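# Move bronze bushings from crate onto turntable disc upright

## Task

Lift every bronze bushing out of the crate and set it on the turntable's disc (the flat part, not the central hub), each standing upright on one of its open ends and resting directly on the disc. Steel bushings stay in the crate. Do not end while any bushing is still turning with the disc. The crate must stay level and inside its corner guides. Every placement must stay put without the robot holding it, and nothing the robot is in contact with at the end may settle by more than roughly a fingernail's width once released.

## Robot and tools

ROBOT. Two six-joint UR-style arms, left_arm and right_arm, each with a Robotiq 2F-85 parallel gripper and a fisheye wrist camera. Root links in the scene frame: left_arm at (+0.012, +0.391, 0) m, quat_wxyz (+0.997, 0, 0, +0.075); right_arm at (+0.032, -0.473, 0) m, quat_wxyz (+0.999, 0, 0, +0.042). The scene frame has its origin on the table surface midway between the arms, +z up, +x pointing out across the table, and left_arm on the +y side. The arm names do not refer to image sides.

GRIPPER GEOMETRY. Fingers extend along the gripper's +z and close along its y axis. end_effector_position is the point midway between the pads when shut; closed fingertips reach about 19 mm past it (about 6 mm when fully open). Closing pushes the tips roughly 13 mm further from the wrist, so keep that clearance above a surface. A flat block juts about 9 cm toward the gripper's +x from the last joint's axis and rotates with the hand.

execute_actions. Argument actions is a list holding zero or one item. Empty list: nothing is commanded, the current state comes back. Motion item: rows (1 to 15 rows) plus optional steps (1 to 15, default 15); each row drives one control step of 1/30 s, and the final row repeats when steps exceed the row count. Wait item: steps only (up to 300), counted from the previous result, with your reply time included. Optional pictures (boolean) toggles images. A refused call sends nothing.

ROW LAYOUT. One flat list of 18 numbers covering both arms, always complete even if one arm stays still. Numbers 1 to 6: left_arm absolute joint target angles in radians, in order shoulder pan, shoulder lift, elbow, wrist 1, wrist 2, wrist 3 (same convention as the Joint positions line). Numbers 7 to 9: left gripper position, force_limit, speed, each in [-1, 1]. Numbers 10 to 18: the same nine for right_arm. Joint ranges: shoulder pan -3.142 to 3.142, shoulder lift -6.283 to 6.283, elbow 0.000 to 3.142, the three wrists -6.283 to 6.283. A target more than 0.010 rad beyond a range end, and farther out than the current angle, gets the call refused; real ends may differ by up to 0.010 rad, and overshooting targets are clipped there with a note "joint sent to its limit" (possibly about an earlier action). No such note does not prove more travel exists.

MOTION LIMITS. Commands are smoothed, lagging about 0.17 s. Joints are speed and acceleration limited, so after large moves an arm may still be travelling when the result arrives. Each step, a joint's target is clamped to within 0.575 rad of its measured angle, and if the targets would shift the gripper over 100 mm from where it is, all are scaled back. Between calls arms continue toward the last row sent until they essentially stop or a step is HELD; then only a new action makes them move further, though fingers already in motion finish.

GRIPPER NUMBERS. position: +1 fully open (85 mm), about -0.8 pads touching, -1 closes until blocked. force_limit per pad (40 mm object, slow close): about 20 N at -1, 128 N at 0, 235 N at +1; tiny or thin parts may get less. speed: roughly 20 mm/s at -1, 85 at 0, 150 at +1; fast closes add up to about 5 N (speed 0) or 12 N (speed +1). To leave a gripper unchanged, resend its previous three numbers (a 0 is a real command). New force or speed applies only after a position change of at least 0.01; to grip softer, open first.

GRASPING. Send position -1, keep sending it, and confirm object_status 2. Status codes: 0 moving; 1 blocked while opening; 2 blocked while closing; 3 reached the request or pads met (a small part may still be held). Any new position resets status to 0 briefly. If a grip loosens, the fingers re-close automatically, except after gripping at force_limit -1, where status remains 2 even after losing the part. position_measured is in counts: 3 fully open, about 78 = 60 mm, 130 = 40 mm, 180 = 20 mm, 230 = pads together.

RESULTS. Per arm: end_effector_position (m), end_effector_quat_wxyz, linear and angular velocities in the scene frame (reported hand position drifts more at long reach); Joint positions and Joint velocities (rad, rad/s); Wrist force and Wrist torque in the end effector's own axes, with small fixed offsets, noise near 2.4 N, saturation near 50 N, force pointing from a contacted surface into the arm; "no reading" is normal early. "joint command not followed" means a clearance check altered joint targets; HELD marks steps whose row was not fully sent. MOTOR HOT appears from 70 °C; at 85 °C an OVER-TEMPERATURE FAULT brakes the arm for a while, so avoid long loaded holds.

FAULTS. Load limits: 142 N m for shoulder pan, shoulder lift, elbow; 26.6 N m for each wrist, held weight included. Hitting one, or an external force of 150 N on the arm, tool or load, halts that arm for 10 s and drops the rest of the call.

zoom_image: camera (cam_high, cam_low, cam_left_wrist, cam_right_wrist) and region [x0, y0, x1, y1] in that image's pixels, origin top-left, at most 504 by 504. Images: cam_high and cam_low 672x504, wrist cameras 504x504 fisheye; calibration is approximate.

read_manual: optional section, only "licences"; no motion. finished_scene: pass the current scene number; irreversible, and the result reports success. Answering without any tool call ends the session.

AVOID. Dropping or knocking items off the table, tilting or dislodging the crate, arms bumping each other, hard pushes, finishing while a bushing still spins or while the robot supports anything. Occasional brief tugs on held parts or nudges to loose ones can occur.

Each tool is called after "Call:" by a JSON object that holds its "api" and its "payload".

## Session

Call:
{"api": "execute_actions", "payload": {"actions": []}}

Scene clock: 0.00 s of 7600.00 s.
left_arm: end_effector_position=(+0.3691, +0.7816, +0.1315) position_measured=3 object_status=3 end_effector_quat_wxyz=(-0.450, +0.679, -0.580, -0.009) end_effector_velocity=(-0.000, -0.000, -0.001) end_effector_angular_velocity=(-0.001, +0.002, -0.001) | right_arm: end_effector_position=(+0.3059, -0.4553, +0.2125) position_measured=3 object_status=3 end_effector_quat_wxyz=(+0.226, +0.106, +0.963, +0.103) end_effector_velocity=(-0.000, +0.000, -0.000) end_effector_angular_velocity=(+0.000, +0.001, -0.000)
Joint positions: left_arm=[ 0.206 -1.389  2.587 -3.631 -1.155 -1.178] | right_arm=[-1.293 -2.769  2.438 -1.264 -1.069 -0.984]
Joint velocities: left_arm=[ 0.     0.001  0.     0.    -0.001  0.001] | right_arm=[ 0.    -0.001  0.     0.    -0.001  0.   ]
Wrist force (N, on the end effector, along its own x y z axes, offset not removed): no reading
Wrist torque (N m, same axes, about the end effector's origin, offset not removed): no reading

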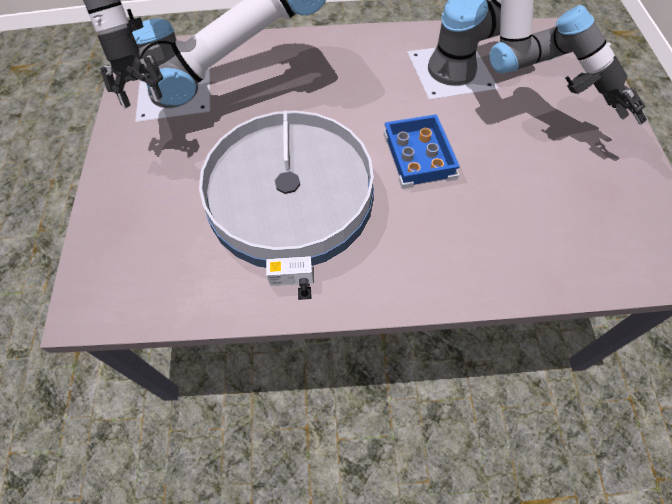

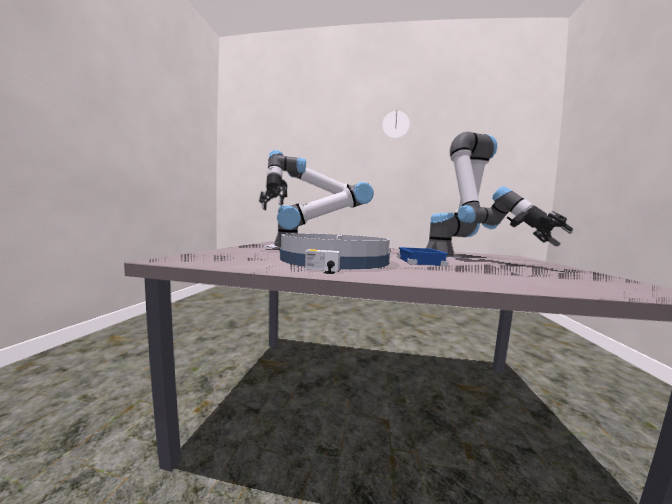

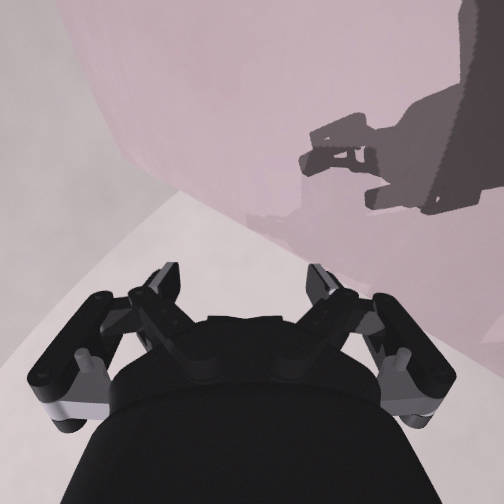

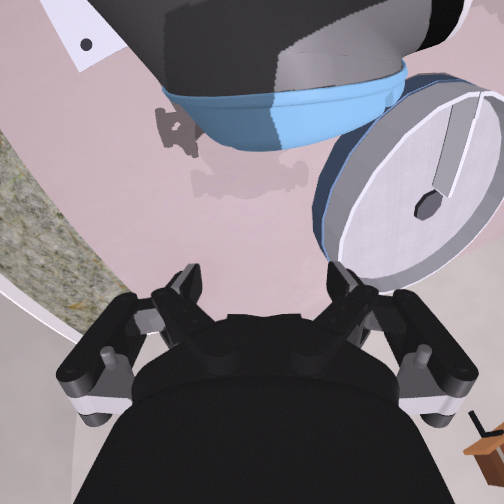

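Call:
{"api": "zoom_image", "payload": {"camera": "cam_high", "region": [370, 100, 480, 200]}}

Call:
{"api": "zoom_image", "payload": {"camera": "cam_high", "region": [190, 100, 390, 310]}}

Call:
{"api": "zoom_image", "payload": {"camera": "cam_low", "region": [260, 210, 470, 290]}}

Region (370, 100, 480, 200) of cam_high's 672x504 image, scaled by 4.582, with more detail than that image has; it fills the top 458 rows of this view, and the rest is white.

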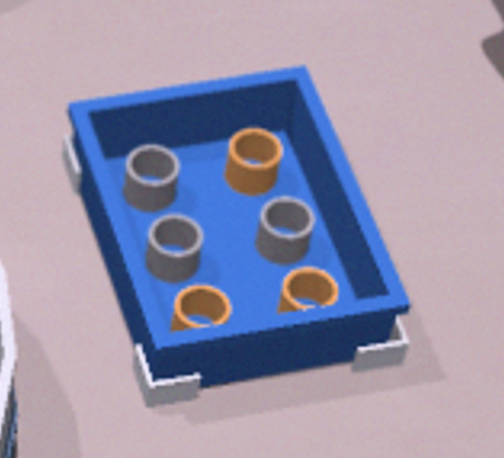

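Region (190, 100, 390, 310) of cam_high's 672x504 image, scaled by 2.400, with more detail than that image has; it fills the left 480 columns of this view, and the rest is white.

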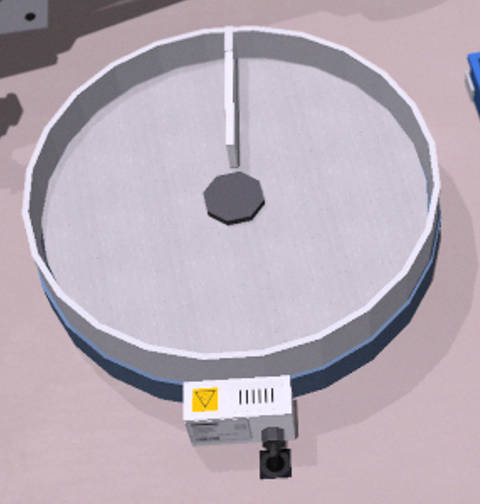

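Region (260, 210, 470, 290) of cam_low's 672x504 image, scaled by 2.400, with more detail than that image has; it fills the top 192 rows of this view, and the rest is white.

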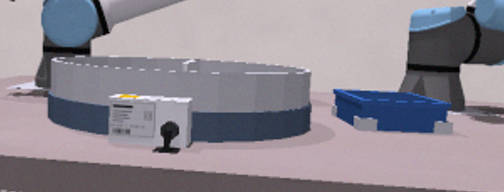

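Call:
{"api": "execute_actions", "payload": {"actions": [{"rows":[[-0.915,-2.006,2.344,-1.909,-1.571,-0.88,0.2,-0.5,0,-1.293,-2.769,2.438,-1.264,-1.069,-0.984,1,0,0]],"steps":15}], "pictures": false}}

Call:
{"api": "execute_actions", "payload": {"actions": [{"steps":45}]}}

Scene clock: 36.53 s of 7600.00 s.
left_arm: end_effector_position=(+0.5127, +0.5774, +0.2358) position_measured=94 object_status=0 end_effector_quat_wxyz=(+0.434, -0.474, +0.753, -0.140) end_effector_velocity=(+0.153, -0.559, +0.150) end_effector_angular_velocity=(-0.014, +0.170, -1.378) | right_arm: end_effector_position=(+0.3058, -0.4554, +0.2124) position_measured=3 object_status=3 end_effector_quat_wxyz=(+0.226, +0.106, +0.963, +0.103) end_effector_velocity=(-0.001, -0.000, -0.001) end_effector_angular_velocity=(-0.001, +0.002, -0.000)
Joint positions: left_arm=[-0.153 -1.694  2.462 -3.271 -1.366 -1.025] | right_arm=[-1.293 -2.769  2.438 -1.264 -1.069 -0.984]
Joint velocities: left_arm=[-0.92  -0.573 -0.22   0.909 -0.376  0.267] | right_arm=[-0.    -0.     0.001  0.    -0.002  0.   ]
Wrist force (N, on the end effector, along its own x y z axes, offset not removed): left_arm=[2.9 -1.1 1.3] | right_arm=[0.1 -1.8 1.1]
Wrist torque (N m, same axes, about the end effector's origin, offset not removed): left_arm=[-0.15 -0.52 0.03] | right_arm=[-0.26 -0.08 0.02]
Steps of this call (steps 1 to 1081: nothing new was sent; steps 1082 to 1096: all 15 steps of this action). Readings (joint positions | what the end effector reports):
1082: left_arm=[0.206 -1.390 2.586 -3.630 -1.156 -1.177] | right_arm=[-1.293 -2.769 2.438 -1.264 -1.069 -0.984] | left_arm position_measured=3 object_status=0 | right_arm position_measured=3 object_status=3
1083: left_arm=[0.198 -1.398 2.580 -3.622 -1.164 -1.170] | right_arm=[-1.293 -2.769 2.438 -1.264 -1.069 -0.984] | left_arm position_measured=4 object_status=0 | right_arm position_measured=3 object_status=3
1085: left_arm=[0.150 -1.446 2.558 -3.574 -1.201 -1.143] | right_arm=[-1.293 -2.769 2.438 -1.264 -1.069 -0.984] | left_arm position_measured=13 object_status=0 | right_arm position_measured=3 object_status=3
1089: left_arm=[0.048 -1.544 2.520 -3.472 -1.266 -1.096] | right_arm=[-1.293 -2.769 2.438 -1.264 -1.069 -0.984] | left_arm position_measured=41 object_status=0 | right_arm position_measured=3 object_status=3
1096: the state above

Scene clock: 38.03 s of 7600.00 s.
left_arm: end_effector_position=(+0.3140, +0.2861, +0.1501) position_measured=104 object_status=3 end_effector_quat_wxyz=(+0.000, -0.057, +0.998, -0.000) end_effector_velocity=(-0.000, +0.000, -0.000) end_effector_angular_velocity=(+0.001, +0.001, +0.001) | right_arm: end_effector_position=(+0.3058, -0.4554, +0.2124) position_measured=3 object_status=3 end_effector_quat_wxyz=(+0.226, +0.106, +0.963, +0.103) end_effector_velocity=(+0.000, +0.000, +0.000) end_effector_angular_velocity=(+0.001, +0.000, -0.001)
Joint positions: left_arm=[-0.915 -2.006  2.344 -1.909 -1.571 -0.88 ] | right_arm=[-1.293 -2.769  2.438 -1.264 -1.069 -0.984]
Joint velocities: left_arm=[ 0.     0.    -0.     0.001 -0.    -0.001] | right_arm=[ 0.     0.    -0.     0.     0.     0.002]
Wrist force (N, on the end effector, along its own x y z axes, offset not removed): left_arm=[2.2 0.8 2.3] | right_arm=[1.4 -3.7 1.9]
Wrist torque (N m, same axes, about the end effector's origin, offset not removed): left_arm=[-0.05 -0.46 -0.05] | right_arm=[-0.68 -0.24 -0.01]
Steps of this call (steps 1 to 45: the robot went on to your last target). Readings (joint positions | what the end effector reports):
1: left_arm=[-0.184 -1.713 2.454 -3.240 -1.379 -1.016] | right_arm=[-1.293 -2.769 2.438 -1.264 -1.069 -0.984] | left_arm position_measured=99 object_status=0 | right_arm position_measured=3 object_status=3
2: left_arm=[-0.216 -1.731 2.447 -3.208 -1.391 -1.007] | right_arm=[-1.293 -2.769 2.438 -1.264 -1.069 -0.984] | left_arm position_measured=101 object_status=0 | right_arm position_measured=3 object_status=3
4: left_arm=[-0.282 -1.765 2.434 -3.142 -1.414 -0.991] | right_arm=[-1.293 -2.769 2.438 -1.264 -1.069 -0.984] | left_arm position_measured=103 object_status=0 | right_arm position_measured=3 object_status=3
8: left_arm=[-0.421 -1.825 2.411 -3.003 -1.453 -0.963] | right_arm=[-1.293 -2.769 2.438 -1.264 -1.069 -0.984] | left_arm position_measured=104 object_status=0 | right_arm position_measured=3 object_status=3
45: the state above
camera_calibration (this result's frames):
cam_left_wrist: T_world_to_cam=[[-0.148037, 0.98829, 0.0369747, -0.246489], [0.935446, 0.127791, 0.329562, -0.364074], [0.320978, 0.083375, -0.94341, 0.168373], [0, 0, 0, 1]] pos_world=[0.250038, 0.276091, 0.287943]
cam_right_wrist: T_world_to_cam=[[0.211395, 0.951357, 0.224126, 0.329255], [0.681726, -0.307838, 0.663691, -0.475613], [0.700401, 0.0124918, -0.71364, 0.0935767], [0, 0, 0, 1]] pos_world=[0.189093, -0.46082, 0.308645]

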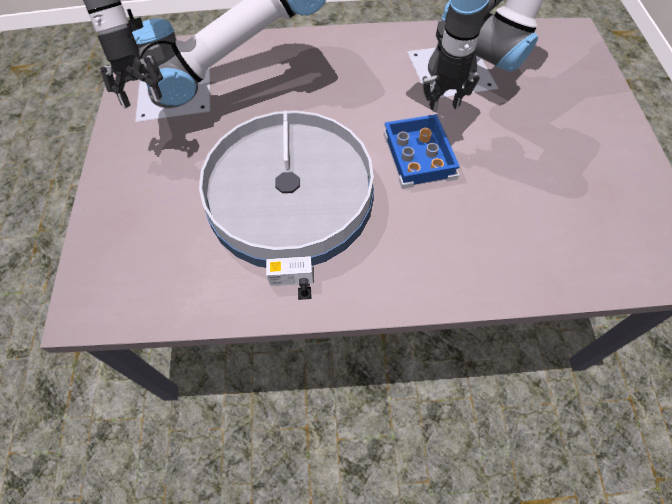

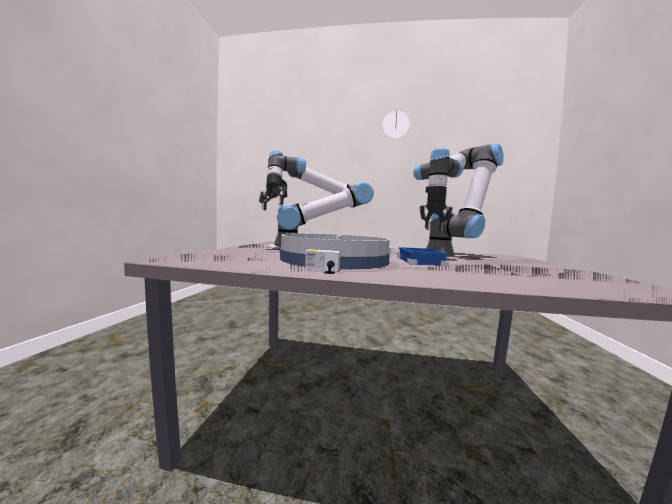

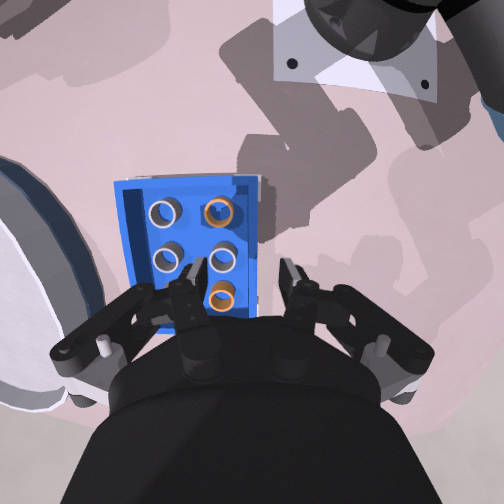

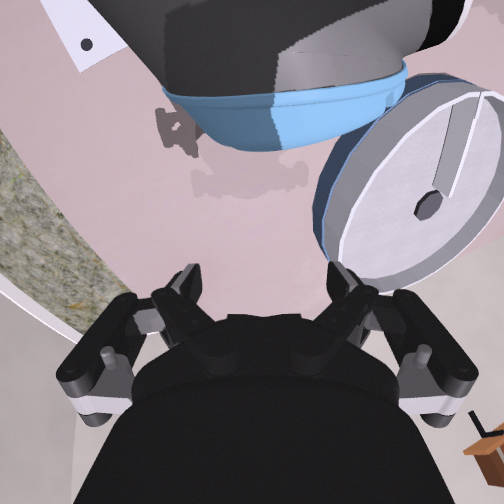

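Call:
{"api": "zoom_image", "payload": {"camera": "cam_left_wrist", "region": [100, 160, 310, 340]}}

Region (100, 160, 310, 340) of cam_left_wrist's 504x504 image, scaled by 2.400, with more detail than that image has; it fills the top 432 rows of this view, and the rest is white.

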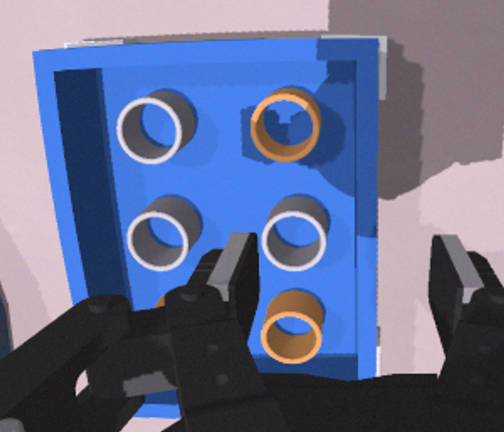

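Call:
{"api": "execute_actions", "payload": {"actions": [{"rows":[[-1.013,-1.904,2.473,-2.14,-1.571,-1.778,0.075,-0.5,0,-1.293,-2.769,2.438,-1.264,-1.069,-0.984,1,0,0]],"steps":15}], "pictures": false}}

Call:
{"api": "execute_actions", "payload": {"actions": [{"steps":10}]}}

Call:
{"api": "zoom_image", "payload": {"camera": "cam_left_wrist", "region": [140, 150, 350, 330]}}

Call:
{"api": "zoom_image", "payload": {"camera": "cam_low", "region": [370, 200, 480, 280]}}

Scene clock: 67.30 s of 7600.00 s.
left_arm: end_effector_position=(+0.3028, +0.2570, +0.0859) position_measured=120 object_status=3 end_effector_quat_wxyz=(-0.000, -0.411, +0.912, +0.000) end_effector_velocity=(-0.001, -0.004, -0.008) end_effector_angular_velocity=(-0.005, -0.004, +0.687) | right_arm: end_effector_position=(+0.3058, -0.4554, +0.2124) position_measured=3 object_status=3 end_effector_quat_wxyz=(+0.226, +0.106, +0.963, +0.103) end_effector_velocity=(+0.000, +0.000, +0.000) end_effector_angular_velocity=(+0.001, -0.002, -0.001)
Joint positions: left_arm=[-1.012 -1.905  2.471 -2.136 -1.571 -1.708] | right_arm=[-1.293 -2.769  2.438 -1.264 -1.069 -0.984]
Joint velocities: left_arm=[-0.013  0.014  0.018 -0.038 -0.001 -0.7  ] | right_arm=[-0.     0.    -0.    -0.     0.002  0.001]
Wrist force (N, on the end effector, along its own x y z axes, offset not removed): left_arm=[2.4 0.1 2.4] | right_arm=[1.6 -2.6 0.5]
Wrist torque (N m, same axes, about the end effector's origin, offset not removed): left_arm=[-0.12 -0.43 -0.03] | right_arm=[-0.44 -0.34 0.00]
Steps of this call (steps 1 to 15: the robot went on to your last target; steps 16 to 863: nothing new was sent; steps 864 to 878: all 15 steps of this action). Readings (joint positions | what the end effector reports):
864: left_arm=[-0.916 -2.006 2.344 -1.909 -1.571 -0.880] | right_arm=[-1.293 -2.769 2.438 -1.264 -1.069 -0.984] | left_arm position_measured=104 object_status=0 | right_arm position_measured=3 object_status=3
865: left_arm=[-0.924 -1.998 2.352 -1.918 -1.571 -0.889] | right_arm=[-1.293 -2.769 2.438 -1.264 -1.069 -0.984] | left_arm position_measured=105 object_status=0 | right_arm position_measured=3 object_status=3
867: left_arm=[-0.962 -1.958 2.400 -1.986 -1.571 -0.962] | right_arm=[-1.293 -2.769 2.438 -1.264 -1.069 -0.984] | left_arm position_measured=113 object_status=0 | right_arm position_measured=3 object_status=3
871: left_arm=[-1.000 -1.918 2.454 -2.100 -1.571 -1.251] | right_arm=[-1.293 -2.769 2.438 -1.264 -1.069 -0.984] | left_arm position_measured=119 object_status=0 | right_arm position_measured=3 object_status=3
878: the state above

Scene clock: 67.63 s of 7600.00 s.
left_arm: end_effector_position=(+0.3026, +0.2566, +0.0851) position_measured=120 object_status=3 end_effector_quat_wxyz=(-0.000, -0.441, +0.898, -0.000) end_effector_velocity=(-0.000, +0.000, -0.001) end_effector_angular_velocity=(+0.001, +0.001, +0.023) | right_arm: end_effector_position=(+0.3058, -0.4554, +0.2124) position_measured=3 object_status=3 end_effector_quat_wxyz=(+0.226, +0.106, +0.963, +0.103) end_effector_velocity=(+0.000, +0.000, +0.000) end_effector_angular_velocity=(+0.000, -0.001, -0.000)
Joint positions: left_arm=[-1.013 -1.904  2.473 -2.14  -1.571 -1.776] | right_arm=[-1.293 -2.769  2.438 -1.264 -1.069 -0.984]
Joint velocities: left_arm=[-0.     0.002  0.001 -0.001  0.    -0.024] | right_arm=[ 0.    -0.     0.    -0.     0.001  0.001]
Wrist force (N, on the end effector, along its own x y z axes, offset not removed): left_arm=[1.0 4.3 1.3] | right_arm=[0.2 -3.8 0.5]
Wrist torque (N m, same axes, about the end effector's origin, offset not removed): left_arm=[0.62 -0.17 -0.01] | right_arm=[-0.65 -0.13 -0.11]
Steps of this call (steps 1 to 10: the robot went on to your last target). Readings (joint positions | what the end effector reports):
1: left_arm=[-1.012 -1.905 2.472 -2.137 -1.571 -1.728] | right_arm=[-1.293 -2.769 2.438 -1.264 -1.069 -0.984] | left_arm position_measured=120 object_status=3 | right_arm position_measured=3 object_status=3
2: left_arm=[-1.012 -1.905 2.472 -2.138 -1.571 -1.743] | right_arm=[-1.293 -2.769 2.438 -1.264 -1.069 -0.984] | left_arm position_measured=120 object_status=3 | right_arm position_measured=3 object_status=3
4: left_arm=[-1.013 -1.904 2.473 -2.139 -1.571 -1.760] | right_arm=[-1.293 -2.769 2.438 -1.264 -1.069 -0.984] | left_arm position_measured=120 object_status=3 | right_arm position_measured=3 object_status=3
8: left_arm=[-1.013 -1.904 2.473 -2.140 -1.571 -1.773] | right_arm=[-1.293 -2.769 2.438 -1.264 -1.069 -0.984] | left_arm position_measured=120 object_status=3 | right_arm position_measured=3 object_status=3
10: the state above
camera_calibration (this result's frames):
cam_left_wrist: T_world_to_cam=[[-0.81072, 0.584252, 0.0371868, 0.0875354], [0.561944, 0.758805, 0.329295, -0.377121], [0.164174, 0.287863, -0.943495, 0.108151], [0, 0, 0, 1]] pos_world=[0.265132, 0.203886, 0.222969]
cam_right_wrist: T_world_to_cam=[[0.211393, 0.951362, 0.224107, 0.329261], [0.68172, -0.307823, 0.663704, -0.475608], [0.700407, 0.0124758, -0.713634, 0.0935679], [0, 0, 0, 1]] pos_world=[0.189092, -0.460817, 0.308646]

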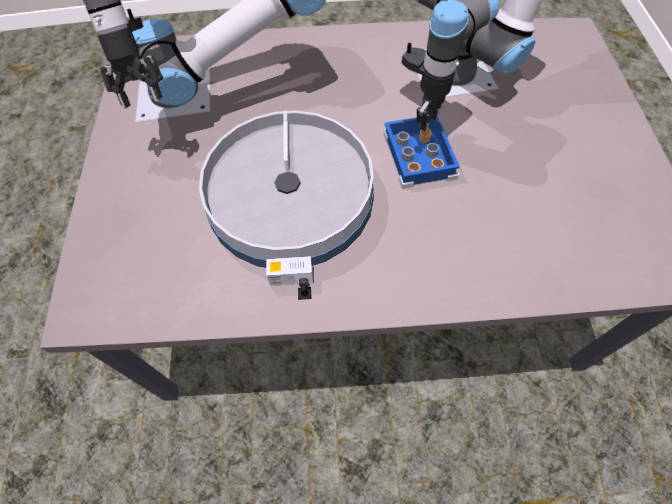

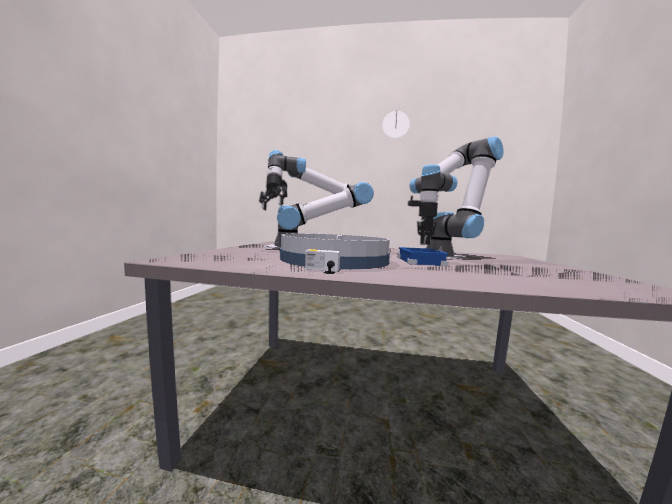

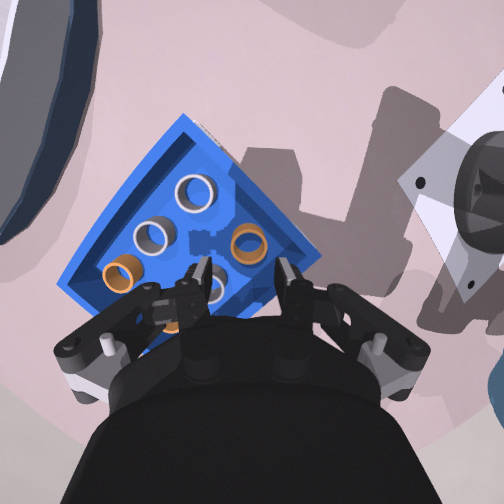

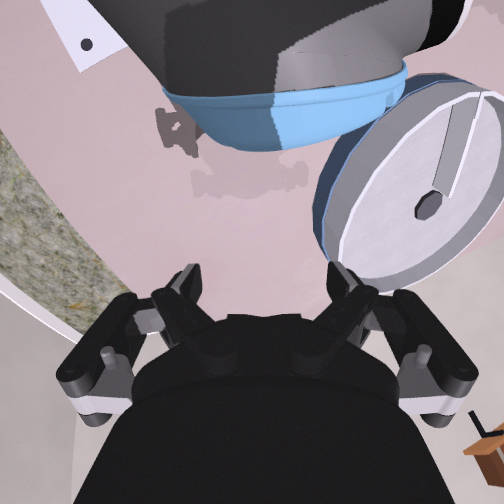

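Region (140, 150, 350, 330) of cam_left_wrist's 504x504 image, scaled by 2.400, with more detail than that image has; it fills the top 432 rows of this view, and the rest is white.

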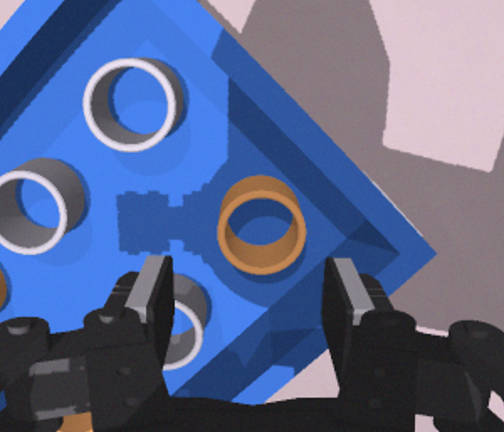

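Region (370, 200, 480, 280) of cam_low's 672x504 image, scaled by 4.582, with more detail than that image has; it fills the top 367 rows of this view, and the rest is white.

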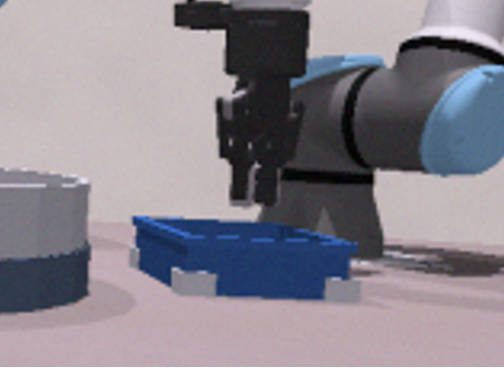

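Call:
{"api": "execute_actions", "payload": {"actions": [{"rows":[[-1.015,-1.857,2.5235,-2.237,-1.571,-1.78,0.075,-0.5,0,-1.293,-2.769,2.438,-1.264,-1.069,-0.984,1,0,0]],"steps":9}], "pictures": false}}

Call:
{"api": "execute_actions", "payload": {"actions": [{"rows":[[-1.015,-1.788,2.5643,-2.347,-1.571,-1.78,0.075,-0.5,0,-1.293,-2.769,2.438,-1.264,-1.069,-0.984,1,0,0]],"steps":15}]}}

Scene clock: 78.67 s of 7600.00 s.
left_arm: end_effector_position=(+0.3004, +0.2584, +0.0620) position_measured=120 object_status=3 end_effector_quat_wxyz=(-0.000, -0.442, +0.897, +0.001) end_effector_velocity=(-0.001, +0.001, -0.021) end_effector_angular_velocity=(-0.007, -0.006, +0.000) | right_arm: end_effector_position=(+0.3058, -0.4554, +0.2124) position_measured=3 object_status=3 end_effector_quat_wxyz=(+0.226, +0.106, +0.963, +0.103) end_effector_velocity=(+0.001, +0.000, +0.000) end_effector_angular_velocity=(+0.002, -0.002, +0.000)
Joint positions: left_arm=[-1.015 -1.861  2.519 -2.228 -1.571 -1.78 ] | right_arm=[-1.293 -2.769  2.438 -1.264 -1.069 -0.984]
Joint velocities: left_arm=[-0.002  0.042  0.045 -0.095  0.    -0.002] | right_arm=[-0.     0.001  0.    -0.     0.002 -0.001]
Wrist force (N, on the end effector, along its own x y z axes, offset not removed): left_arm=[2.0 3.2 2.7] | right_arm=[2.0 -2.6 0.6]
Wrist torque (N m, same axes, about the end effector's origin, offset not removed): left_arm=[0.39 -0.44 0.04] | right_arm=[-0.34 -0.35 -0.03]
Steps of this call (steps 1 to 30: the robot went on to your last target; steps 31 to 322: nothing new was sent; steps 323 to 331: all 9 steps of this action). Readings (joint positions | what the end effector reports):
323: left_arm=[-1.013 -1.904 2.473 -2.141 -1.571 -1.778] | right_arm=[-1.293 -2.769 2.438 -1.264 -1.069 -0.984] | left_arm position_measured=120 object_status=3 | right_arm position_measured=3 object_status=3
324: left_arm=[-1.013 -1.897 2.480 -2.149 -1.571 -1.778] | right_arm=[-1.293 -2.769 2.438 -1.264 -1.069 -0.984] | left_arm position_measured=120 object_status=3 | right_arm position_measured=3 object_status=3
326: left_arm=[-1.014 -1.879 2.500 -2.186 -1.571 -1.779] | right_arm=[-1.293 -2.769 2.438 -1.264 -1.069 -0.984] | left_arm position_measured=120 object_status=3 | right_arm position_measured=3 object_status=3
330: left_arm=[-1.015 -1.863 2.517 -2.224 -1.571 -1.780] | right_arm=[-1.293 -2.769 2.438 -1.264 -1.069 -0.984] | left_arm position_measured=120 object_status=3 | right_arm position_measured=3 object_status=3
331: the state above

Scene clock: 79.17 s of 7600.00 s.
left_arm: end_effector_position=(+0.3002, +0.2585, +0.0352) position_measured=120 object_status=3 end_effector_quat_wxyz=(-0.000, -0.442, +0.897, +0.000) end_effector_velocity=(-0.000, -0.000, -0.003) end_effector_angular_velocity=(-0.001, +0.000, -0.000) | right_arm: end_effector_position=(+0.3058, -0.4554, +0.2124) position_measured=3 object_status=3 end_effector_quat_wxyz=(+0.226, +0.106, +0.963, +0.103) end_effector_velocity=(+0.000, +0.000, +0.000) end_effector_angular_velocity=(+0.000, -0.001, -0.000)
Joint positions: left_arm=[-1.015 -1.789  2.564 -2.346 -1.571 -1.78 ] | right_arm=[-1.293 -2.769  2.438 -1.264 -1.069 -0.984]
Joint velocities: left_arm=[ 0.     0.009  0.005 -0.014 -0.001  0.   ] | right_arm=[ 0.    -0.001  0.     0.     0.001  0.001]
Wrist force (N, on the end effector, along its own x y z axes, offset not removed): left_arm=[1.8 1.7 1.0] | right_arm=[0.7 -2.9 -0.1]
Wrist torque (N m, same axes, about the end effector's origin, offset not removed): left_arm=[0.13 -0.43 0.02] | right_arm=[-0.42 -0.15 -0.03]
Steps of this call (steps 1 to 15: all 15 steps of this action). Readings (joint positions | what the end effector reports):
1: left_arm=[-1.015 -1.859 2.521 -2.231 -1.571 -1.780] | right_arm=[-1.293 -2.769 2.438 -1.264 -1.069 -0.984] | left_arm position_measured=120 object_status=3 | right_arm position_measured=3 object_status=3
2: left_arm=[-1.015 -1.851 2.527 -2.241 -1.571 -1.780] | right_arm=[-1.293 -2.769 2.438 -1.264 -1.069 -0.984] | left_arm position_measured=120 object_status=3 | right_arm position_measured=3 object_status=3
4: left_arm=[-1.015 -1.823 2.544 -2.286 -1.571 -1.780] | right_arm=[-1.293 -2.769 2.438 -1.264 -1.069 -0.984] | left_arm position_measured=120 object_status=3 | right_arm position_measured=3 object_status=3
8: left_arm=[-1.015 -1.797 2.559 -2.331 -1.571 -1.780] | right_arm=[-1.293 -2.769 2.438 -1.264 -1.069 -0.984] | left_arm position_measured=120 object_status=3 | right_arm position_measured=3 object_status=3
15: the state above
camera_calibration (this result's frames):
cam_left_wrist: T_world_to_cam=[[-0.812056, 0.582367, 0.0375847, 0.0872381], [0.560277, 0.759995, 0.32939, -0.360601], [0.163262, 0.288541, -0.943446, 0.0610534], [0, 0, 0, 1]] pos_world=[0.262911, 0.205634, 0.1731]
cam_right_wrist: T_world_to_cam=[[0.211393, 0.951362, 0.224107, 0.329261], [0.68172, -0.307824, 0.663703, -0.475608], [0.700407, 0.0124758, -0.713634, 0.0935679], [0, 0, 0, 1]] pos_world=[0.189092, -0.460817, 0.308646]

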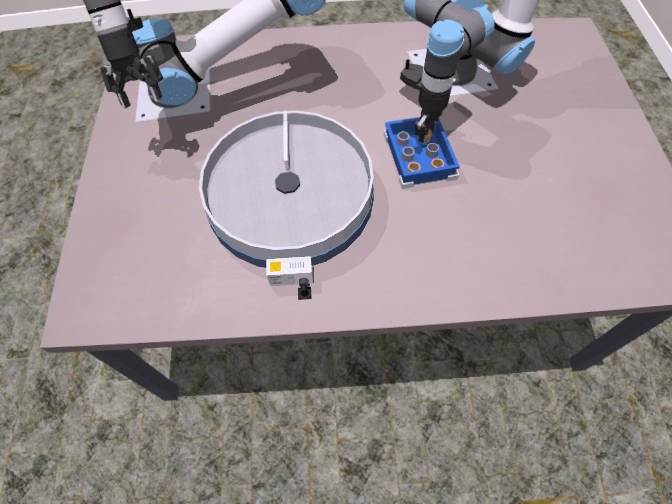

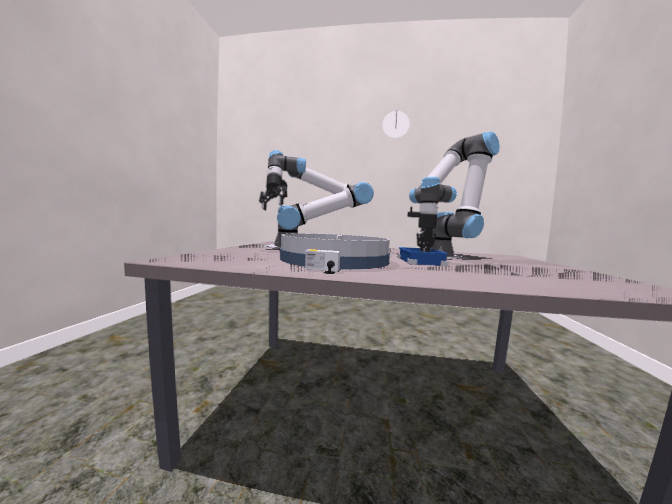

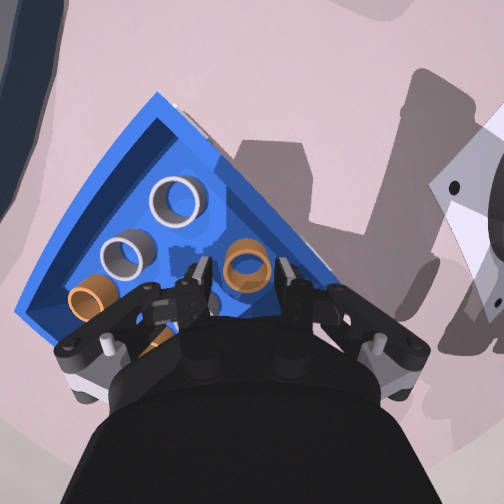

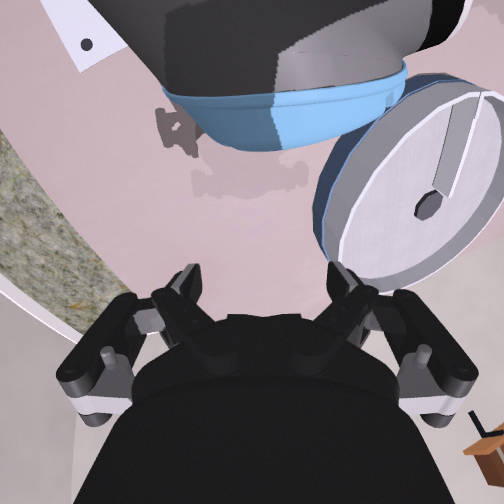

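Call:
{"api": "execute_actions", "payload": {"actions": [{"rows":[[-1.015,-1.788,2.5643,-2.347,-1.571,-1.78,-1,-0.5,-0.3,-1.293,-2.769,2.438,-1.264,-1.069,-0.984,1,0,0]],"steps":15}]}}

Call:
{"api": "zoom_image", "payload": {"camera": "cam_left_wrist", "region": [170, 200, 320, 330]}}

Scene clock: 85.23 s of 7600.00 s.
left_arm: end_effector_position=(+0.3003, +0.2585, +0.0349) position_measured=154 object_status=2 end_effector_quat_wxyz=(-0.000, -0.442, +0.897, +0.000) end_effector_velocity=(+0.000, -0.001, +0.000) end_effector_angular_velocity=(-0.002, -0.001, +0.001) | right_arm: end_effector_position=(+0.3058, -0.4554, +0.2124) position_measured=3 object_status=3 end_effector_quat_wxyz=(+0.226, +0.106, +0.963, +0.103) end_effector_velocity=(-0.000, +0.000, +0.000) end_effector_angular_velocity=(-0.001, -0.000, -0.000)
Joint positions: left_arm=[-1.015 -1.788  2.564 -2.347 -1.571 -1.78 ] | right_arm=[-1.293 -2.769  2.438 -1.264 -1.069 -0.984]
Joint velocities: left_arm=[-0.    -0.001 -0.    -0.002 -0.001 -0.001] | right_arm=[ 0.    -0.001 -0.    -0.    -0.     0.001]
Wrist force (N, on the end effector, along its own x y z axes, offset not removed): left_arm=[1.7 9.6 -22.8] | right_arm=[-0.1 -2.8 -0.1]
Wrist torque (N m, same axes, about the end effector's origin, offset not removed): left_arm=[0.04 -0.62 0.05] | right_arm=[-0.37 0.00 0.00]
Steps of this call (steps 1 to 15: the robot went on to your last target; steps 16 to 167: nothing new was sent; steps 168 to 182: all 15 steps of this action). Readings (joint positions | what the end effector reports):
168: left_arm=[-1.015 -1.788 2.564 -2.347 -1.571 -1.780] | right_arm=[-1.293 -2.769 2.438 -1.264 -1.069 -0.984] | left_arm position_measured=120 object_status=0 | right_arm position_measured=3 object_status=3
169: left_arm=[-1.015 -1.788 2.564 -2.347 -1.571 -1.780] | right_arm=[-1.293 -2.769 2.438 -1.264 -1.069 -0.984] | left_arm position_measured=120 object_status=0 | right_arm position_measured=3 object_status=3
171: left_arm=[-1.015 -1.788 2.564 -2.347 -1.571 -1.780] | right_arm=[-1.293 -2.769 2.438 -1.264 -1.069 -0.984] | left_arm position_measured=127 object_status=0 | right_arm position_measured=3 object_status=3
175: left_arm=[-1.015 -1.788 2.564 -2.347 -1.571 -1.780] | right_arm=[-1.293 -2.769 2.438 -1.264 -1.069 -0.984] | left_arm position_measured=149 object_status=0 | right_arm position_measured=3 object_status=3
182: the state above
camera_calibration (this result's frames):
cam_left_wrist: T_world_to_cam=[[-0.812059, 0.582373, 0.0374353, 0.0872786], [0.560245, 0.760033, 0.329356, -0.360499], [0.163356, 0.28843, -0.943463, 0.0607867], [0, 0, 0, 1]] pos_world=[0.262913, 0.20563, 0.172815]
cam_right_wrist: T_world_to_cam=[[0.211393, 0.951362, 0.224107, 0.329261], [0.68172, -0.307824, 0.663703, -0.475608], [0.700407, 0.0124759, -0.713634, 0.093568], [0, 0, 0, 1]] pos_world=[0.189092, -0.460817, 0.308646]

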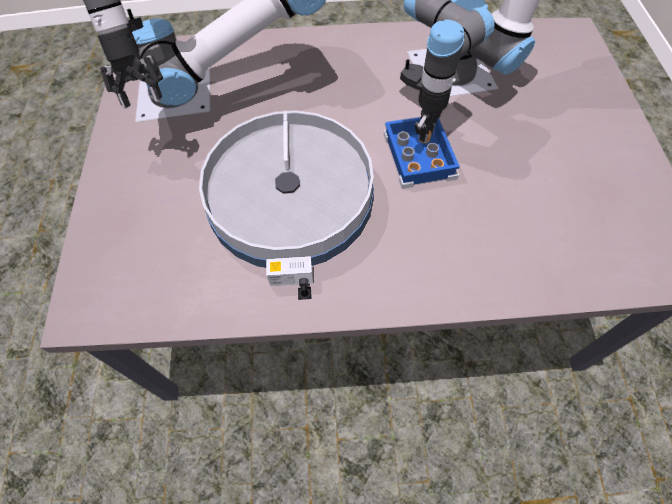

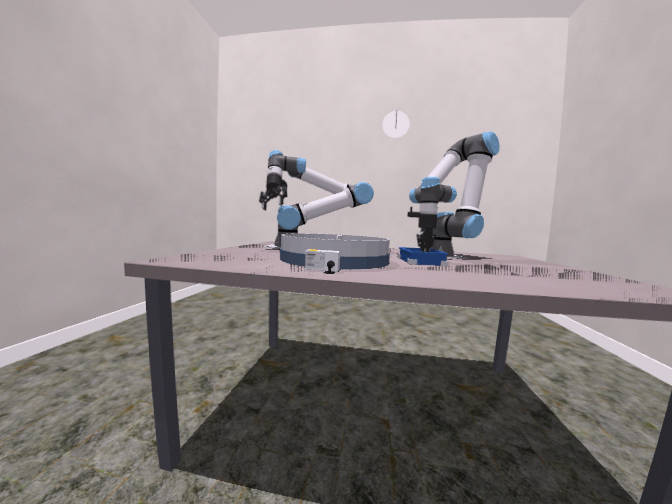

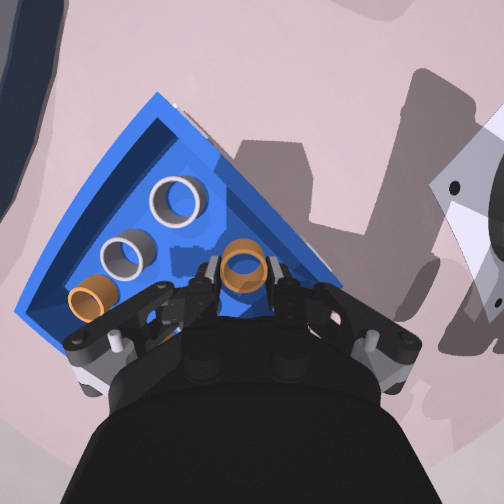

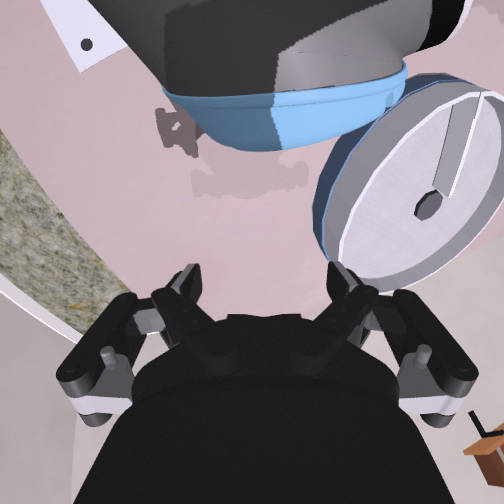

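Region (170, 200, 320, 330) of cam_left_wrist's 504x504 image, scaled by 3.360, with more detail than that image has; it fills the top 437 rows of this view, and the rest is white.

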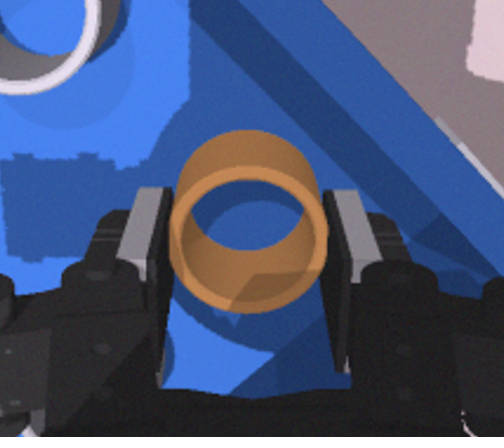

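Call:
{"api": "execute_actions", "payload": {"actions": [{"rows":[[-1.015,-1.82,2.545,-2.295,-1.571,-1.78,-1,-0.5,-0.3,-1.293,-2.769,2.438,-1.264,-1.069,-0.984,1,0,0],[-1.015,-1.82,2.545,-2.295,-1.571,-1.78,-1,-0.5,-0.3,-1.293,-2.769,2.438,-1.264,-1.069,-0.984,1,0,0],[-1.015,-1.857,2.5235,-2.237,-1.571,-1.78,-1,-0.5,-0.3,-1.293,-2.769,2.438,-1.264,-1.069,-0.984,1,0,0],[-1.015,-1.857,2.5235,-2.237,-1.571,-1.78,-1,-0.5,-0.3,-1.293,-2.769,2.438,-1.264,-1.069,-0.984,1,0,0],[-1.015,-1.912,2.478,-2.137,-1.571,-1.78,-1,-0.5,-0.3,-1.293,-2.769,2.438,-1.264,-1.069,-0.984,1,0,0],[-1.015,-1.912,2.478,-2.137,-1.571,-1.78,-1,-0.5,-0.3,-1.293,-2.769,2.438,-1.264,-1.069,-0.984,1,0,0],[-1.015,-1.912,2.478,-2.137,-1.571,-1.78,-1,-0.5,-0.3,-1.293,-2.769,2.438,-1.264,-1.069,-0.984,1,0,0],[-1.015,-2.024,2.327,-1.873,-1.571,-1.78,-1,-0.5,-0.3,-1.293,-2.769,2.438,-1.264,-1.069,-0.984,1,0,0]],"steps":15}], "pictures": false}}

Call:
{"api": "execute_actions", "payload": {"actions": [{"rows":[[-1.122,-1.331,1.716,-1.956,-1.571,-1.14,-1,-0.5,-0.3,-1.293,-2.769,2.438,-1.264,-1.069,-0.984,1,0,0]],"steps":15}], "pictures": false}}

Call:
{"api": "execute_actions", "payload": {"actions": [{"steps":20}]}}

Call:
{"api": "zoom_image", "payload": {"camera": "cam_low", "region": [300, 180, 460, 280]}}

Scene clock: 105.03 s of 7600.00 s.
left_arm: end_effector_position=(+0.3029, +0.2554, +0.1478) position_measured=154 object_status=2 end_effector_quat_wxyz=(+0.001, -0.442, +0.897, -0.004) end_effector_velocity=(-0.025, +0.030, +0.121) end_effector_angular_velocity=(+0.068, +0.058, -0.000) | right_arm: end_effector_position=(+0.3058, -0.4554, +0.2124) position_measured=3 object_status=3 end_effector_quat_wxyz=(+0.226, +0.106, +0.963, +0.103) end_effector_velocity=(-0.000, -0.000, +0.000) end_effector_angular_velocity=(-0.001, +0.001, +0.000)
Joint positions: left_arm=[-1.015 -2.005  2.352 -1.926 -1.571 -1.78 ] | right_arm=[-1.293 -2.769  2.438 -1.264 -1.069 -0.984]
Joint velocities: left_arm=[ 0.    -0.195 -0.253  0.538  0.     0.   ] | right_arm=[ 0.    -0.    -0.001  0.    -0.001 -0.   ]
Wrist force (N, on the end effector, along its own x y z axes, offset not removed): left_arm=[1.0 2.7 0.6] | right_arm=[-0.4 -2.3 -0.4]
Wrist torque (N m, same axes, about the end effector's origin, offset not removed): left_arm=[0.14 -0.26 0.04] | right_arm=[-0.35 0.05 -0.07]
Steps of this call (steps 1 to 15: the robot went on to your last target; steps 16 to 579: nothing new was sent; steps 580 to 594: all 15 steps of this action). Readings (joint positions | what the end effector reports):
580: left_arm=[-1.015 -1.788 2.564 -2.347 -1.571 -1.780] | right_arm=[-1.293 -2.769 2.438 -1.264 -1.069 -0.984] | left_arm position_measured=154 object_status=2 | right_arm position_measured=3 object_status=3
581: left_arm=[-1.015 -1.793 2.561 -2.340 -1.571 -1.780] | right_arm=[-1.293 -2.769 2.438 -1.264 -1.069 -0.984] | left_arm position_measured=154 object_status=2 | right_arm position_measured=3 object_status=3
583: left_arm=[-1.015 -1.810 2.551 -2.312 -1.571 -1.780] | right_arm=[-1.293 -2.769 2.438 -1.264 -1.069 -0.984] | left_arm position_measured=154 object_status=2 | right_arm position_measured=3 object_status=3
587: left_arm=[-1.015 -1.873 2.506 -2.208 -1.571 -1.780] | right_arm=[-1.293 -2.769 2.438 -1.264 -1.069 -0.984] | left_arm position_measured=154 object_status=2 | right_arm position_measured=3 object_status=3
594: the state above

Scene clock: 105.53 s of 7600.00 s.
left_arm: end_effector_position=(+0.4186, +0.0453, +0.1776) position_measured=154 object_status=2 end_effector_quat_wxyz=(+0.003, -0.148, +0.989, -0.005) end_effector_velocity=(+0.210, -0.426, -0.127) end_effector_angular_velocity=(+0.085, +0.047, -1.192) | right_arm: end_effector_position=(+0.3058, -0.4554, +0.2124) position_measured=3 object_status=3 end_effector_quat_wxyz=(+0.226, +0.106, +0.963, +0.103) end_effector_velocity=(-0.000, -0.000, -0.000) end_effector_angular_velocity=(-0.001, +0.002, +0.000)
Joint positions: left_arm=[-1.107 -1.458  1.824 -1.949 -1.571 -1.254] | right_arm=[-1.293 -2.769  2.438 -1.264 -1.069 -0.984]
Joint velocities: left_arm=[-0.142  1.182 -1.018 -0.067 -0.002  1.05 ] | right_arm=[ 0.    -0.    -0.    -0.    -0.002  0.   ]
Wrist force (N, on the end effector, along its own x y z axes, offset not removed): left_arm=[1.8 -2.3 1.6] | right_arm=[-0.4 -3.8 1.5]
Wrist torque (N m, same axes, about the end effector's origin, offset not removed): left_arm=[-0.34 -0.41 0.07] | right_arm=[-0.61 -0.02 -0.08]
Steps of this call (steps 1 to 15: all 15 steps of this action). Readings (joint positions | what the end effector reports):
1: left_arm=[-1.015 -2.010 2.344 -1.911 -1.571 -1.780] | right_arm=[-1.293 -2.769 2.438 -1.264 -1.069 -0.984] | left_arm position_measured=154 object_status=2 | right_arm position_measured=3 object_status=3
2: left_arm=[-1.021 -2.006 2.331 -1.908 -1.571 -1.771] | right_arm=[-1.293 -2.769 2.438 -1.264 -1.069 -0.984] | left_arm position_measured=154 object_status=2 | right_arm position_measured=3 object_status=3
4: left_arm=[-1.037 -1.943 2.261 -1.916 -1.571 -1.705] | right_arm=[-1.293 -2.769 2.438 -1.264 -1.069 -0.984] | left_arm position_measured=154 object_status=2 | right_arm position_measured=3 object_status=3
8: left_arm=[-1.064 -1.769 2.098 -1.929 -1.571 -1.538] | right_arm=[-1.293 -2.769 2.438 -1.264 -1.069 -0.984] | left_arm position_measured=154 object_status=2 | right_arm position_measured=3 object_status=3
15: the state above

Scene clock: 106.20 s of 7600.00 s.
left_arm: end_effector_position=(+0.4401, +0.0003, +0.1603) position_measured=154 object_status=2 end_effector_quat_wxyz=(-0.000, -0.084, +0.996, -0.000) end_effector_velocity=(+0.000, -0.001, -0.000) end_effector_angular_velocity=(+0.000, -0.000, -0.003) | right_arm: end_effector_position=(+0.3058, -0.4554, +0.2124) position_measured=3 object_status=3 end_effector_quat_wxyz=(+0.226, +0.106, +0.963, +0.103) end_effector_velocity=(-0.000, -0.000, -0.000) end_effector_angular_velocity=(-0.001, +0.001, +0.001)
Joint positions: left_arm=[-1.122 -1.331  1.716 -1.956 -1.571 -1.14 ] | right_arm=[-1.293 -2.769  2.438 -1.264 -1.069 -0.984]
Joint velocities: left_arm=[-0.001  0.001 -0.001  0.     0.     0.002] | right_arm=[-0.    -0.001  0.     0.    -0.001 -0.001]
Wrist force (N, on the end effector, along its own x y z axes, offset not removed): left_arm=[0.3 1.6 3.4] | right_arm=[-0.8 -3.4 2.0]
Wrist torque (N m, same axes, about the end effector's origin, offset not removed): left_arm=[0.14 0.00 -0.09] | right_arm=[-0.62 0.05 -0.04]
Steps of this call (steps 1 to 20: the robot went on to your last target). Readings (joint positions | what the end effector reports):
1: left_arm=[-1.111 -1.423 1.794 -1.951 -1.571 -1.222] | right_arm=[-1.293 -2.769 2.438 -1.264 -1.069 -0.984] | left_arm position_measured=154 object_status=2 | right_arm position_measured=3 object_status=3
2: left_arm=[-1.114 -1.396 1.772 -1.952 -1.571 -1.199] | right_arm=[-1.293 -2.769 2.438 -1.264 -1.069 -0.984] | left_arm position_measured=154 object_status=2 | right_arm position_measured=3 object_status=3
4: left_arm=[-1.118 -1.364 1.744 -1.954 -1.571 -1.170] | right_arm=[-1.293 -2.769 2.438 -1.264 -1.069 -0.984] | left_arm position_measured=154 object_status=2 | right_arm position_measured=3 object_status=3
8: left_arm=[-1.121 -1.340 1.723 -1.956 -1.571 -1.148] | right_arm=[-1.293 -2.769 2.438 -1.264 -1.069 -0.984] | left_arm position_measured=154 object_status=2 | right_arm position_measured=3 object_status=3
20: the state above
camera_calibration (this result's frames):
cam_left_wrist: T_world_to_cam=[[-0.200304, 0.979034, 0.0370315, 0.0771998], [0.927378, 0.177274, 0.329461, -0.4453], [0.315989, 0.100335, -0.943443, 0.163604], [0, 0, 0, 1]] pos_world=[0.376728, -0.0130562, 0.298201]
cam_right_wrist: T_world_to_cam=[[0.211393, 0.951362, 0.224107, 0.329261], [0.68172, -0.307824, 0.663703, -0.475608], [0.700407, 0.0124758, -0.713634, 0.0935679], [0, 0, 0, 1]] pos_world=[0.189092, -0.460817, 0.308646]

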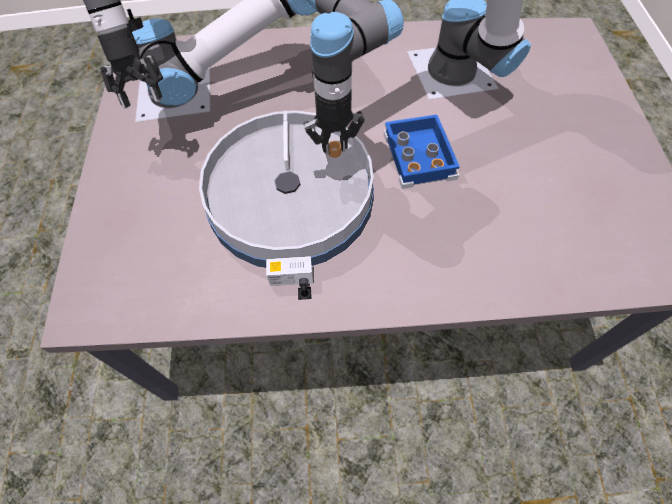

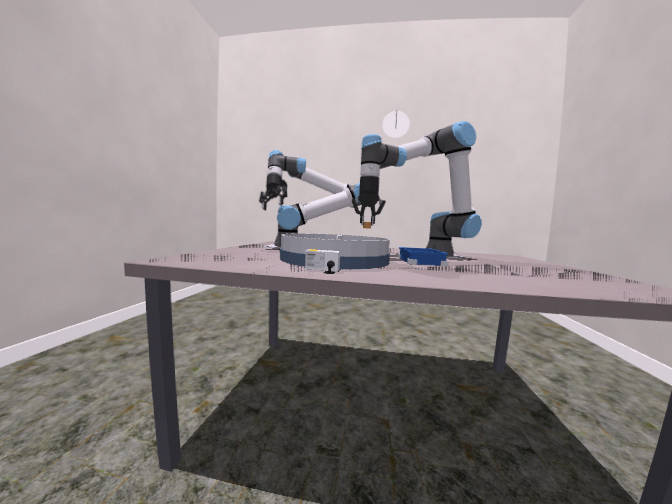

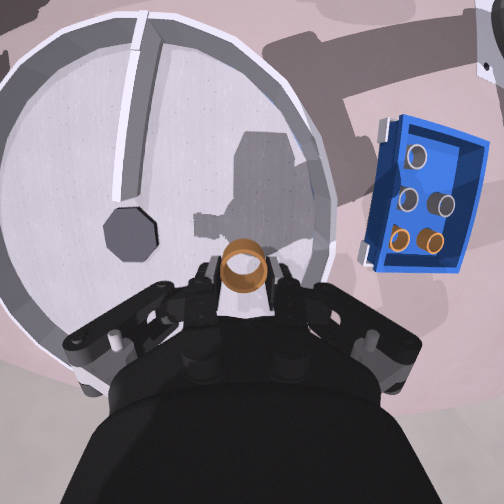

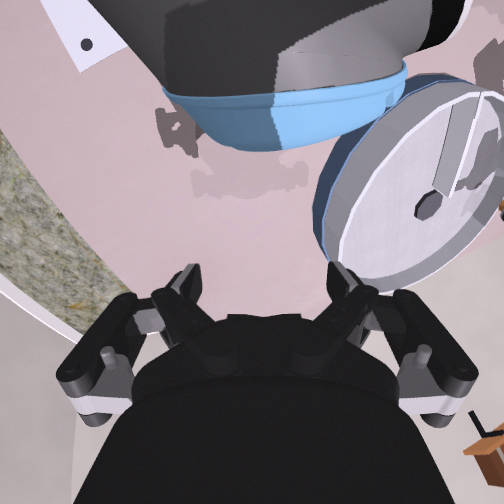

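Region (300, 180, 460, 280) of cam_low's 672x504 image, scaled by 3.150, with more detail than that image has; it fills the top 315 rows of this view, and the rest is white.

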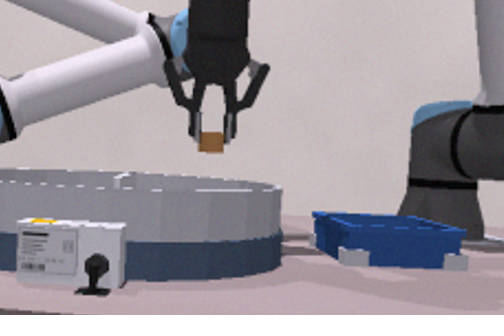

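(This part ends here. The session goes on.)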